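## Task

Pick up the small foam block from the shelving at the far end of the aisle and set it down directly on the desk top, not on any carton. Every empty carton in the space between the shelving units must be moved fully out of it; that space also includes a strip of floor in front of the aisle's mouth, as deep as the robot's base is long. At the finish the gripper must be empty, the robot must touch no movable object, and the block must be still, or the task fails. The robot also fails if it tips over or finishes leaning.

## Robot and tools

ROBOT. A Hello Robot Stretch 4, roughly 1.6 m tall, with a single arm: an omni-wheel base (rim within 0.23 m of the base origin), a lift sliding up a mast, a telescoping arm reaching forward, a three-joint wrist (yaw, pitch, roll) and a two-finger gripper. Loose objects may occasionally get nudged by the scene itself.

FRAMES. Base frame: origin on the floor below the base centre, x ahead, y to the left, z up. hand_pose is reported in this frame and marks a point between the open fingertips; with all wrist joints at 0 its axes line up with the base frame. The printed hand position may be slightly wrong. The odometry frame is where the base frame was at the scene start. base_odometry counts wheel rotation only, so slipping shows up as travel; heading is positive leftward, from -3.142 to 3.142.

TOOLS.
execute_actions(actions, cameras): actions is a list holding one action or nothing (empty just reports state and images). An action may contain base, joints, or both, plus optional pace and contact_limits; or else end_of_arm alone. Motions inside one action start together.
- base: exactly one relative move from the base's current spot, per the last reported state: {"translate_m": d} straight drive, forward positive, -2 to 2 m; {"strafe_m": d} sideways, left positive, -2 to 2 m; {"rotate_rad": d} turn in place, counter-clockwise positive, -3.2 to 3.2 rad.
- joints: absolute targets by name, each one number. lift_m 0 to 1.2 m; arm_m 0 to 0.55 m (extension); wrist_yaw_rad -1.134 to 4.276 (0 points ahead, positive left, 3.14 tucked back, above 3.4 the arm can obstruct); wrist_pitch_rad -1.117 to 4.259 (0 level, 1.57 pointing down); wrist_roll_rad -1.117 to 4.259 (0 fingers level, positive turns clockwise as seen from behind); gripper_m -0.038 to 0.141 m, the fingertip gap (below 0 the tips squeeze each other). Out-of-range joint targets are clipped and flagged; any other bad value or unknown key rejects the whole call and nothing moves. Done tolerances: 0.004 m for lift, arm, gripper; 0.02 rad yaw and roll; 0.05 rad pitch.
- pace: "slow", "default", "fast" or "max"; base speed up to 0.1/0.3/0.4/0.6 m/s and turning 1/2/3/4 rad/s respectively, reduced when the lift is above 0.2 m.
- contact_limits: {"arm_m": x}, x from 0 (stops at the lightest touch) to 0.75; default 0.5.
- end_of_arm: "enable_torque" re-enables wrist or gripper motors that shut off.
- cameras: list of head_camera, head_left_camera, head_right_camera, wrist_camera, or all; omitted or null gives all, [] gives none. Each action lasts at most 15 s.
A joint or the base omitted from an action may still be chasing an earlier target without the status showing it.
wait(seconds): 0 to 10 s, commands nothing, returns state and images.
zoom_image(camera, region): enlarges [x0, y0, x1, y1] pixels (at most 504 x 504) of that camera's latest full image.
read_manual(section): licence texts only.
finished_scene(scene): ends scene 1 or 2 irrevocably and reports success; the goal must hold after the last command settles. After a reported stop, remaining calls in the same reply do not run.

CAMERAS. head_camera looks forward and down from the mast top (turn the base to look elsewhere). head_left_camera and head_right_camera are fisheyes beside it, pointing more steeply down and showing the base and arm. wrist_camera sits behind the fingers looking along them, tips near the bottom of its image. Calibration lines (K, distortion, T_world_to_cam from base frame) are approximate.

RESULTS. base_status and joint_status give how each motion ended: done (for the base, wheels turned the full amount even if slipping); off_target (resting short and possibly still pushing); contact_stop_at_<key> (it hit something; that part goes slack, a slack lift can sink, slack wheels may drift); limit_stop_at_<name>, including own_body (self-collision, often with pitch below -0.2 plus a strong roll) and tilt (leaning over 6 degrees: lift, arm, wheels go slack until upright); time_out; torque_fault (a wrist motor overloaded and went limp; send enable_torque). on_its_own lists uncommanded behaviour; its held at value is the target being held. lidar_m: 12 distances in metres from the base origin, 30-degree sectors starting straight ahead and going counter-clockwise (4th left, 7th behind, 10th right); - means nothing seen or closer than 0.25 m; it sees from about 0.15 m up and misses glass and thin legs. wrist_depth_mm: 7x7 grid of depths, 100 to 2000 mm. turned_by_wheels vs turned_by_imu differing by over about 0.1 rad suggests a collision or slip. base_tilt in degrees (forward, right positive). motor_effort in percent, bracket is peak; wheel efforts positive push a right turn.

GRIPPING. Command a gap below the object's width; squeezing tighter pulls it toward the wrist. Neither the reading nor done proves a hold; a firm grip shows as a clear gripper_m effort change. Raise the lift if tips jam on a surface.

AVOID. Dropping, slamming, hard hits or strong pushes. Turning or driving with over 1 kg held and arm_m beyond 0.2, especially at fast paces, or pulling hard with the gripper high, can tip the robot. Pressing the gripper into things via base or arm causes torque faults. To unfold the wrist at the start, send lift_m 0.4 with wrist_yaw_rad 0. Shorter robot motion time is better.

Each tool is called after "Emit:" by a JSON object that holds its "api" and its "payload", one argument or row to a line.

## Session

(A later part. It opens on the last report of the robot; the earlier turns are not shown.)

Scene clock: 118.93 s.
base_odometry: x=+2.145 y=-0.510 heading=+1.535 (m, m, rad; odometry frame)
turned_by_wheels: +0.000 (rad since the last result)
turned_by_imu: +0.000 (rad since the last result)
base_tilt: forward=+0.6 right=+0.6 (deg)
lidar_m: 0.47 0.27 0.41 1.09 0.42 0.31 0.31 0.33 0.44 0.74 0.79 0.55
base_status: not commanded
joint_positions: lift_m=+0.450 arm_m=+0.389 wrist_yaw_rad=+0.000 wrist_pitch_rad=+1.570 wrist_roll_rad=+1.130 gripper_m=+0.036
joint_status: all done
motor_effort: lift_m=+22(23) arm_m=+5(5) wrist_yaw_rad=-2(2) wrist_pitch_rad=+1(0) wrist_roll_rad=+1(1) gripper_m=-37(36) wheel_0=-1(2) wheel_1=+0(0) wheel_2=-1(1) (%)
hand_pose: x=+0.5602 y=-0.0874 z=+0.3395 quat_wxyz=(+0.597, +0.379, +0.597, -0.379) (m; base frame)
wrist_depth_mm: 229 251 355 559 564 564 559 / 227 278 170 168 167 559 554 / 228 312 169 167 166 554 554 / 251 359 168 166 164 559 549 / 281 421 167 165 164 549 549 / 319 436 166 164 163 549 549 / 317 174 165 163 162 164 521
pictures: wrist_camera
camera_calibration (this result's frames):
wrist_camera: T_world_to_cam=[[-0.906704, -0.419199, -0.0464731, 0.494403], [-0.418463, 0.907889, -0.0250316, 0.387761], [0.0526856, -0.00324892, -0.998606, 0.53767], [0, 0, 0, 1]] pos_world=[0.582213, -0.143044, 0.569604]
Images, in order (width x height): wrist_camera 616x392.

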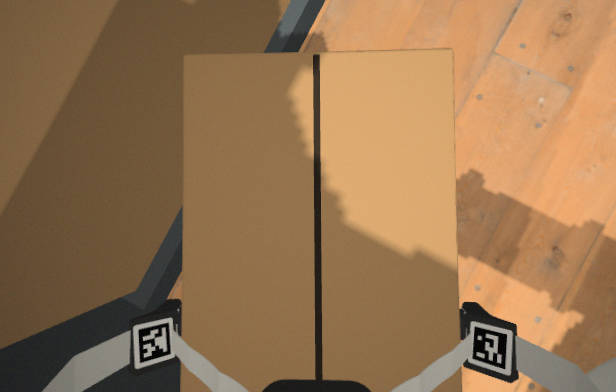

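Emit:
{"api": "execute_actions", "payload": {
  "actions": [
    {"joints":{"arm_m":0.1,"lift_m":0.64}}
  ],
  "cameras": []
}}

Emit:
{"api": "execute_actions", "payload": {
  "actions": [
    {"base":{"strafe_m":0.06},"joints":{"arm_m":0.0,"wrist_roll_rad":0.0}}
  ],
  "cameras": ["head_left_camera"]
}}

Emit:
{"api": "execute_actions", "payload": {
  "actions": [
    {"base":{"rotate_rad":-1.62},"pace":"slow"}
  ],
  "cameras": ["head_left_camera","head_camera"]
}}

Scene clock: 121.27 s.
base_odometry: x=+2.145 y=-0.510 heading=+1.535 (m, m, rad; odometry frame)
turned_by_wheels: +0.000 (rad since the last result)
turned_by_imu: +0.000 (rad since the last result)
base_tilt: forward=+0.6 right=+0.6 (deg)
lidar_m: 0.25 0.28 0.39 1.08 0.42 0.32 0.30 0.32 0.43 0.73 0.80 0.27
base_status: not commanded
joint_positions: lift_m=+0.640 arm_m=+0.101 wrist_yaw_rad=+0.000 wrist_pitch_rad=+1.570 wrist_roll_rad=+1.130 gripper_m=+0.036
joint_status: all done
motor_effort: lift_m=+22(25) arm_m=-5(3) wrist_yaw_rad=-2(2) wrist_pitch_rad=+0(0) wrist_roll_rad=+2(0) gripper_m=-35(37) wheel_0=-2(2) wheel_1=+0(0) wheel_2=-1(1) (%)
hand_pose: x=+0.2720 y=-0.0874 z=+0.5295 quat_wxyz=(+0.597, +0.379, +0.597, -0.379) (m; base frame)
wrist_depth_mm: 530 691 778 768 768 759 741 / 580 723 171 168 167 750 741 / 634 768 169 167 167 741 741 / 691 788 168 166 165 741 732 / 676 778 167 165 164 544 732 / 535 627 166 165 163 521 525 / 424 174 164 163 162 164 459
pictures: none
No camera images: the call's "cameras" was empty. Leave "cameras" out to get every camera's image.

Scene clock: 122.57 s.
base_odometry: x=+2.085 y=-0.507 heading=+1.535 (m, m, rad; odometry frame)
turned_by_wheels: +0.000 (rad since the last result)
turned_by_imu: +0.000 (rad since the last result)
base_tilt: forward=+0.7 right=+0.6 (deg)
lidar_m: 0.29 0.25 0.40 1.05 0.43 0.31 0.30 0.33 0.49 0.79 0.84 0.28
base_status: done
joint_positions: lift_m=+0.640 arm_m=+0.001 wrist_yaw_rad=+0.000 wrist_pitch_rad=+1.570 wrist_roll_rad=+0.000 gripper_m=+0.036
joint_status: all done
motor_effort: lift_m=+22(23) arm_m=-5(6) wrist_yaw_rad=-2(2) wrist_pitch_rad=+0(0) wrist_roll_rad=+1(6) gripper_m=-38(37) wheel_0=+0(6) wheel_1=-1(10) wheel_2=-1(5) (%)
hand_pose: x=+0.1720 y=-0.0874 z=+0.5295 quat_wxyz=(+0.707, +0.000, +0.707, +0.000) (m; base frame)
wrist_depth_mm: 259 373 661 768 768 768 750 / 262 370 170 168 167 759 750 / 300 399 169 167 166 750 750 / 788 768 168 166 165 732 741 / 759 768 167 165 164 741 732 / 768 768 166 164 163 723 723 / 759 174 164 163 162 164 723
pictures: head_left_camera
Images, in order (width x height): head_left_camera 420x672.

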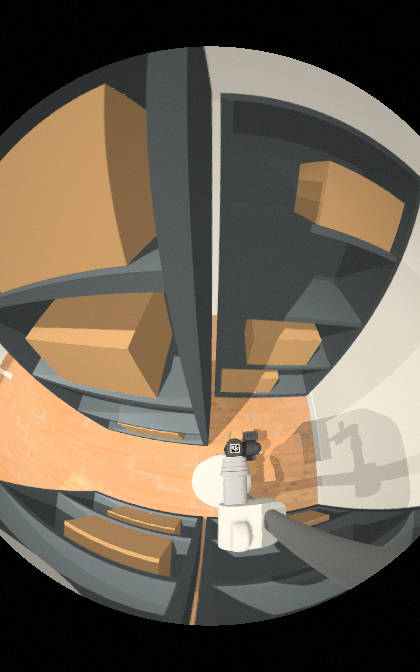

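Scene clock: 125.47 s.
base_odometry: x=+2.085 y=-0.507 heading=-0.085 (m, m, rad; odometry frame)
turned_by_wheels: -1.620 (rad since the last result)
turned_by_imu: -1.569 (rad since the last result)
base_tilt: forward=+0.6 right=+0.6 (deg)
lidar_m: 0.27 0.86 0.74 0.42 0.28 0.41 - 0.44 0.32 0.27 0.28 0.29
base_status: done
joint_positions: lift_m=+0.640 arm_m=+0.001 wrist_yaw_rad=+0.000 wrist_pitch_rad=+1.570 wrist_roll_rad=+0.000 gripper_m=+0.036
joint_status: not commanded
motor_effort: lift_m=+22(22) arm_m=-5(5) wrist_yaw_rad=-3(2) wrist_pitch_rad=+0(0) wrist_roll_rad=+0(0) gripper_m=-37(35) wheel_0=+1(5) wheel_1=+1(2) wheel_2=+1(3) (%)
hand_pose: x=+0.1720 y=-0.0874 z=+0.5295 quat_wxyz=(+0.707, +0.000, +0.707, +0.000) (m; base frame)
wrist_depth_mm: 809 788 778 778 768 640 427 / 788 778 170 168 166 591 424 / 788 788 169 167 166 585 421 / 788 768 168 166 165 668 661 / 778 768 167 165 164 668 661 / 759 768 165 164 163 661 647 / 759 174 165 163 162 164 647
pictures: head_camera, head_left_camera
Images, in order (width x height): head_camera 420x560, head_left_camera 420x672.

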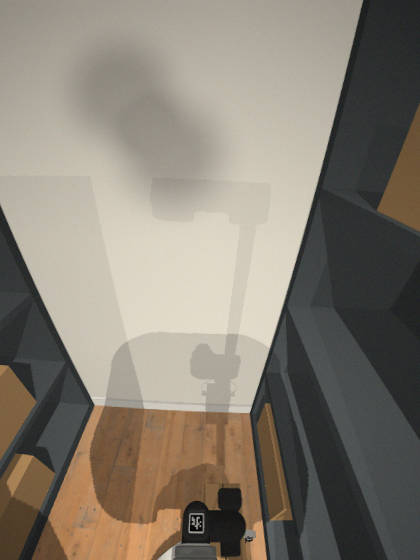

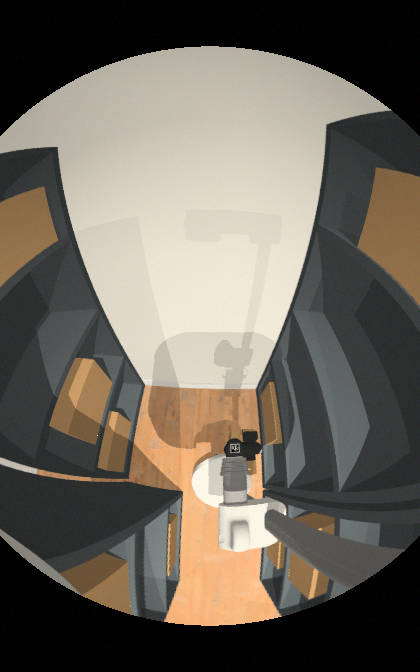

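Emit:
{"api": "execute_actions", "payload": {
  "actions": [
    {"base":{"translate_m":-1.0}}
  ],
  "cameras": ["head_left_camera"]
}}

Emit:
{"api": "execute_actions", "payload": {
  "actions": [
    {"base":{"translate_m":-0.96}}
  ],
  "cameras": []
}}

Emit:
{"api": "execute_actions", "payload": {
  "actions": [
    {"base":{"rotate_rad":1.6},"pace":"slow"}
  ],
  "cameras": ["head_left_camera"]
}}

Scene clock: 130.47 s.
base_odometry: x=+1.088 y=-0.423 heading=-0.085 (m, m, rad; odometry frame)
turned_by_wheels: +0.000 (rad since the last result)
turned_by_imu: +0.003 (rad since the last result)
base_tilt: forward=+0.6 right=+0.6 (deg)
lidar_m: 0.29 0.41 0.30 0.28 1.97 2.75 2.53 1.13 1.30 0.25 0.28 0.30
base_status: done
joint_positions: lift_m=+0.640 arm_m=+0.001 wrist_yaw_rad=+0.000 wrist_pitch_rad=+1.570 wrist_roll_rad=+0.000 gripper_m=+0.036
joint_status: not commanded
motor_effort: lift_m=+22(22) arm_m=-5(5) wrist_yaw_rad=-2(2) wrist_pitch_rad=+1(0) wrist_roll_rad=+1(2) gripper_m=-36(37) wheel_0=+1(4) wheel_1=+1(3) wheel_2=+0(8) (%)
hand_pose: x=+0.1720 y=-0.0874 z=+0.5295 quat_wxyz=(+0.707, +0.000, +0.707, +0.000) (m; base frame)
wrist_depth_mm: 569 778 788 778 759 585 410 / 569 778 170 168 167 539 404 / 564 768 169 167 166 539 402 / 634 768 168 166 165 668 668 / 699 759 167 165 163 661 654 / 683 683 166 164 162 189 654 / 574 174 164 163 161 165 603
pictures: head_left_camera
Images, in order (width x height): head_left_camera 420x672.

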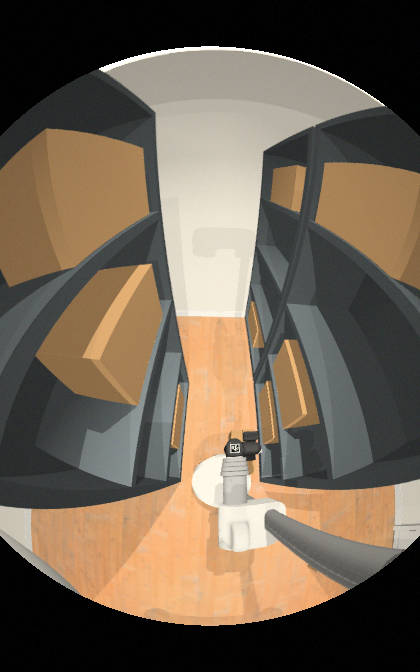

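Scene clock: 135.17 s.
base_odometry: x=+0.132 y=-0.341 heading=-0.085 (m, m, rad; odometry frame)
turned_by_wheels: +0.000 (rad since the last result)
turned_by_imu: +0.003 (rad since the last result)
base_tilt: forward=+0.7 right=+0.6 (deg)
lidar_m: 0.31 0.96 1.96 1.86 1.98 1.25 1.18 1.24 1.89 0.67 1.92 0.31
base_status: done
joint_positions: lift_m=+0.640 arm_m=+0.001 wrist_yaw_rad=+0.000 wrist_pitch_rad=+1.570 wrist_roll_rad=+0.000 gripper_m=+0.036
joint_status: not commanded
motor_effort: lift_m=+22(22) arm_m=-5(5) wrist_yaw_rad=-2(2) wrist_pitch_rad=+0(0) wrist_roll_rad=+1(1) gripper_m=-37(37) wheel_0=+1(6) wheel_1=+1(2) wheel_2=-2(9) (%)
hand_pose: x=+0.1720 y=-0.0874 z=+0.5295 quat_wxyz=(+0.707, +0.000, +0.707, +0.000) (m; base frame)
wrist_depth_mm: 798 788 788 778 778 759 750 / 798 778 170 167 166 759 750 / 778 778 169 168 166 750 741 / 778 768 168 166 165 741 732 / 768 768 167 165 164 741 732 / 778 768 166 164 163 741 732 / 759 174 164 163 162 164 723
pictures: none
No camera images: the call's "cameras" was empty. Leave "cameras" out to get every camera's image.

Scene clock: 138.07 s.
base_odometry: x=+0.132 y=-0.341 heading=+1.515 (m, m, rad; odometry frame)
turned_by_wheels: +1.600 (rad since the last result)
turned_by_imu: +1.551 (rad since the last result)
base_tilt: forward=+0.7 right=+0.6 (deg)
lidar_m: 0.25 1.94 1.25 1.19 1.28 1.93 0.69 1.94 0.94 1.11 0.94 0.32
base_status: done
joint_positions: lift_m=+0.640 arm_m=+0.001 wrist_yaw_rad=+0.000 wrist_pitch_rad=+1.570 wrist_roll_rad=+0.000 gripper_m=+0.036
joint_status: not commanded
motor_effort: lift_m=+22(22) arm_m=-5(5) wrist_yaw_rad=-2(2) wrist_pitch_rad=+0(0) wrist_roll_rad=+1(2) gripper_m=-36(37) wheel_0=-2(5) wheel_1=+0(0) wheel_2=-1(5) (%)
hand_pose: x=+0.1720 y=-0.0874 z=+0.5295 quat_wxyz=(+0.707, +0.000, +0.707, +0.000) (m; base frame)
wrist_depth_mm: 788 798 778 778 759 750 750 / 778 778 169 168 167 759 750 / 788 768 169 167 165 750 741 / 788 778 168 166 165 750 741 / 778 768 167 166 163 741 723 / 768 759 165 164 163 732 741 / 759 174 164 163 162 164 732
pictures: head_left_camera
Images, in order (width x height): head_left_camera 420x672.

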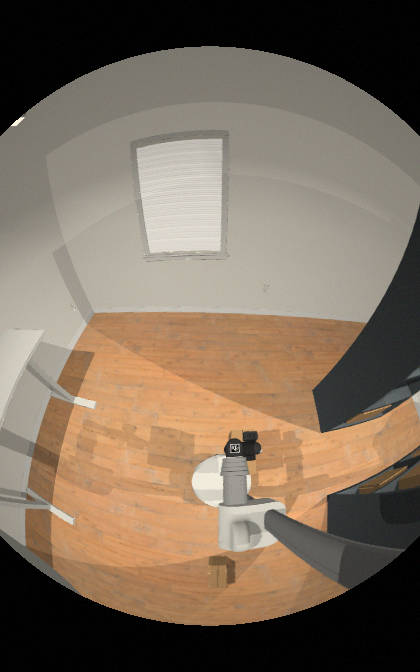

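Emit:
{"api": "execute_actions", "payload": {
  "actions": [
    {"base":{"translate_m":0.4},"joints":{"arm_m":0.5}}
  ],
  "cameras": []
}}

Emit:
{"api": "execute_actions", "payload": {
  "actions": [
    {"joints":{"lift_m":0.255}}
  ],
  "cameras": []
}}

Emit:
{"api": "execute_actions", "payload": {
  "actions": [
    {"joints":{"gripper_m":0.14}}
  ],
  "cameras": []
}}

Emit:
{"api": "execute_actions", "payload": {
  "actions": [
    {"joints":{"lift_m":0.45}}
  ],
  "cameras": []
}}

Emit:
{"api": "execute_actions", "payload": {
  "actions": [
    {"base":{"rotate_rad":1.0},"joints":{"arm_m":0.0}}
  ],
  "cameras": ["head_left_camera","head_camera"]
}}

Scene clock: 141.20 s.
base_odometry: x=+0.154 y=+0.058 heading=+1.515 (m, m, rad; odometry frame)
turned_by_wheels: +0.000 (rad since the last result)
turned_by_imu: -0.001 (rad since the last result)
base_tilt: forward=+0.7 right=+0.6 (deg)
lidar_m: 0.49 1.51 2.01 1.17 1.26 2.30 1.11 1.25 1.16 0.87 0.97 0.58
base_status: done
joint_positions: lift_m=+0.640 arm_m=+0.499 wrist_yaw_rad=+0.000 wrist_pitch_rad=+1.570 wrist_roll_rad=+0.000 gripper_m=+0.036
joint_status: all done
motor_effort: lift_m=+22(22) arm_m=+5(13) wrist_yaw_rad=-3(3) wrist_pitch_rad=+1(0) wrist_roll_rad=+1(0) gripper_m=-36(38) wheel_0=+1(4) wheel_1=+1(4) wheel_2=+0(9) (%)
hand_pose: x=+0.6703 y=-0.0874 z=+0.5295 quat_wxyz=(+0.707, +0.000, +0.707, +0.000) (m; base frame)
wrist_depth_mm: 798 788 778 768 759 750 759 / 788 778 170 168 167 741 750 / 788 768 169 167 166 750 741 / 768 759 168 167 165 750 741 / 768 759 167 165 164 750 732 / 768 759 166 164 163 732 723 / 778 174 165 163 162 163 723
pictures: none
No camera images: the call's "cameras" was empty. Leave "cameras" out to get every camera's image.

Scene clock: 143.77 s.
base_odometry: x=+0.154 y=+0.058 heading=+1.515 (m, m, rad; odometry frame)
turned_by_wheels: +0.000 (rad since the last result)
turned_by_imu: +0.000 (rad since the last result)
base_tilt: forward=+0.7 right=+0.6 (deg)
lidar_m: 0.54 1.52 1.99 1.19 1.26 2.29 1.12 1.26 1.14 0.91 0.92 1.54
base_status: not commanded
joint_positions: lift_m=+0.255 arm_m=+0.499 wrist_yaw_rad=+0.000 wrist_pitch_rad=+1.570 wrist_roll_rad=+0.000 gripper_m=+0.036
joint_status: all done
motor_effort: lift_m=+17(21) arm_m=+5(5) wrist_yaw_rad=-3(3) wrist_pitch_rad=+1(1) wrist_roll_rad=+2(2) gripper_m=-36(36) wheel_0=+1(0) wheel_1=+1(1) wheel_2=+0(0) (%)
hand_pose: x=+0.6703 y=-0.0874 z=+0.1449 quat_wxyz=(+0.707, +0.000, +0.707, +0.000) (m; base frame)
wrist_depth_mm: 387 384 382 377 373 373 368 / 387 382 170 168 167 368 366 / 384 379 169 167 166 368 366 / 382 377 167 167 165 364 362 / 379 375 167 166 164 359 359 / 377 375 166 164 163 357 357 / 373 174 164 163 162 164 355
pictures: none
No camera images: the call's "cameras" was empty. Leave "cameras" out to get every camera's image.

Scene clock: 145.80 s.
base_odometry: x=+0.154 y=+0.058 heading=+1.515 (m, m, rad; odometry frame)
turned_by_wheels: +0.000 (rad since the last result)
turned_by_imu: +0.000 (rad since the last result)
base_tilt: forward=+0.7 right=+0.6 (deg)
lidar_m: 0.52 1.52 1.98 1.17 1.26 2.30 1.12 1.26 1.15 0.89 0.96 1.51
base_status: not commanded
joint_positions: lift_m=+0.255 arm_m=+0.499 wrist_yaw_rad=+0.000 wrist_pitch_rad=+1.570 wrist_roll_rad=+0.000 gripper_m=+0.140
joint_status: all done
motor_effort: lift_m=+17(17) arm_m=+5(5) wrist_yaw_rad=-3(3) wrist_pitch_rad=+0(1) wrist_roll_rad=+1(2) gripper_m=+0(38) wheel_0=+1(0) wheel_1=+1(1) wheel_2=+0(0) (%)
hand_pose: x=+0.6702 y=-0.0874 z=+0.1449 quat_wxyz=(+0.707, +0.000, +0.707, +0.000) (m; base frame)
wrist_depth_mm: 392 384 382 379 375 373 368 / 387 384 377 191 191 373 368 / 387 384 190 190 190 370 362 / 382 382 189 189 189 364 364 / 377 375 189 187 187 364 362 / 375 375 187 187 187 199 357 / 377 370 186 157 185 195 359
pictures: none
No camera images: the call's "cameras" was empty. Leave "cameras" out to get every camera's image.

Scene clock: 147.70 s.
base_odometry: x=+0.154 y=+0.058 heading=+1.515 (m, m, rad; odometry frame)
turned_by_wheels: +0.000 (rad since the last result)
turned_by_imu: +0.000 (rad since the last result)
base_tilt: forward=+0.6 right=+0.6 (deg)
lidar_m: 0.49 1.51 1.98 1.19 1.26 2.31 1.09 1.27 1.13 0.87 0.94 1.55
base_status: not commanded
joint_positions: lift_m=+0.450 arm_m=+0.499 wrist_yaw_rad=+0.000 wrist_pitch_rad=+1.570 wrist_roll_rad=+0.000 gripper_m=+0.140
joint_status: all done
motor_effort: lift_m=+22(21) arm_m=+5(5) wrist_yaw_rad=-2(2) wrist_pitch_rad=+1(1) wrist_roll_rad=+2(1) gripper_m=-1(1) wheel_0=+1(1) wheel_1=+1(1) wheel_2=+0(0) (%)
hand_pose: x=+0.6703 y=-0.0874 z=+0.3395 quat_wxyz=(+0.707, +0.000, +0.707, +0.000) (m; base frame)
wrist_depth_mm: 585 585 580 574 574 569 564 / 585 580 580 574 569 564 554 / 591 580 574 564 569 554 559 / 585 574 569 387 564 559 554 / 580 574 569 382 554 554 549 / 574 574 559 382 554 212 549 / 574 564 559 157 549 544 539
pictures: none
No camera images: the call's "cameras" was empty. Leave "cameras" out to get every camera's image.

Scene clock: 150.23 s.
base_odometry: x=+0.154 y=+0.058 heading=+2.515 (m, m, rad; odometry frame)
turned_by_wheels: +1.000 (rad since the last result)
turned_by_imu: +0.970 (rad since the last result)
base_tilt: forward=+0.6 right=+0.6 (deg)
lidar_m: 2.03 1.15 1.21 1.68 1.07 1.36 1.15 0.88 0.94 1.56 0.51 1.48
base_status: done
joint_positions: lift_m=+0.450 arm_m=+0.001 wrist_yaw_rad=+0.000 wrist_pitch_rad=+1.570 wrist_roll_rad=+0.000 gripper_m=+0.140
joint_status: all done
motor_effort: lift_m=+20(22) arm_m=-5(4) wrist_yaw_rad=-2(4) wrist_pitch_rad=+0(0) wrist_roll_rad=+1(2) gripper_m=+0(1) wheel_0=-1(5) wheel_1=+0(8) wheel_2=+0(8) (%)
hand_pose: x=+0.1720 y=-0.0874 z=+0.3396 quat_wxyz=(+0.707, +0.000, +0.707, +0.000) (m; base frame)
wrist_depth_mm: 597 597 585 574 580 569 564 / 591 585 585 574 574 564 559 / 597 580 580 569 569 559 559 / 585 574 580 569 564 554 554 / 580 574 375 407 559 559 554 / 569 357 355 349 418 211 544 / 569 353 349 156 343 544 544
pictures: head_camera, head_left_camera
Images, in order (width x height): head_camera 420x560, head_left_camera 420x672.

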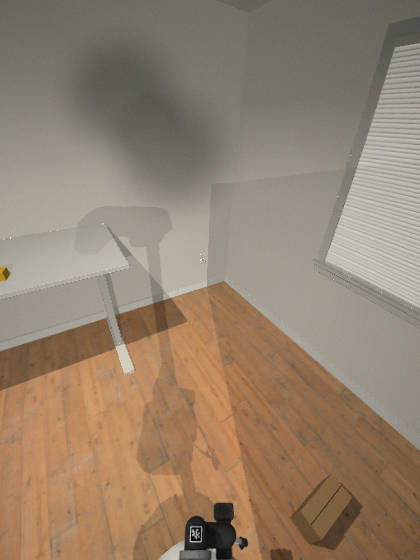

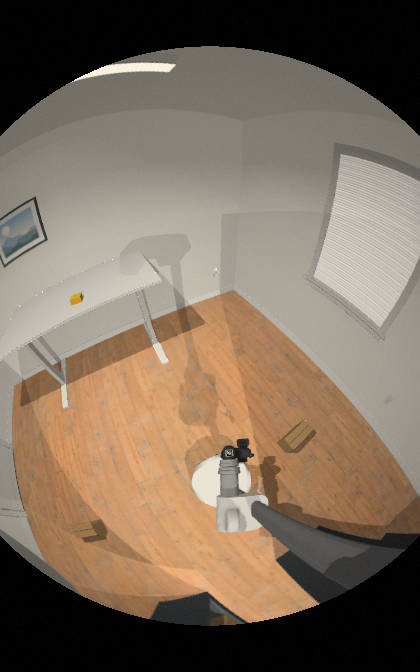

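Emit:
{"api": "finished_scene", "payload": {
  "scene": 2
}}

The scene is finished: the task was done.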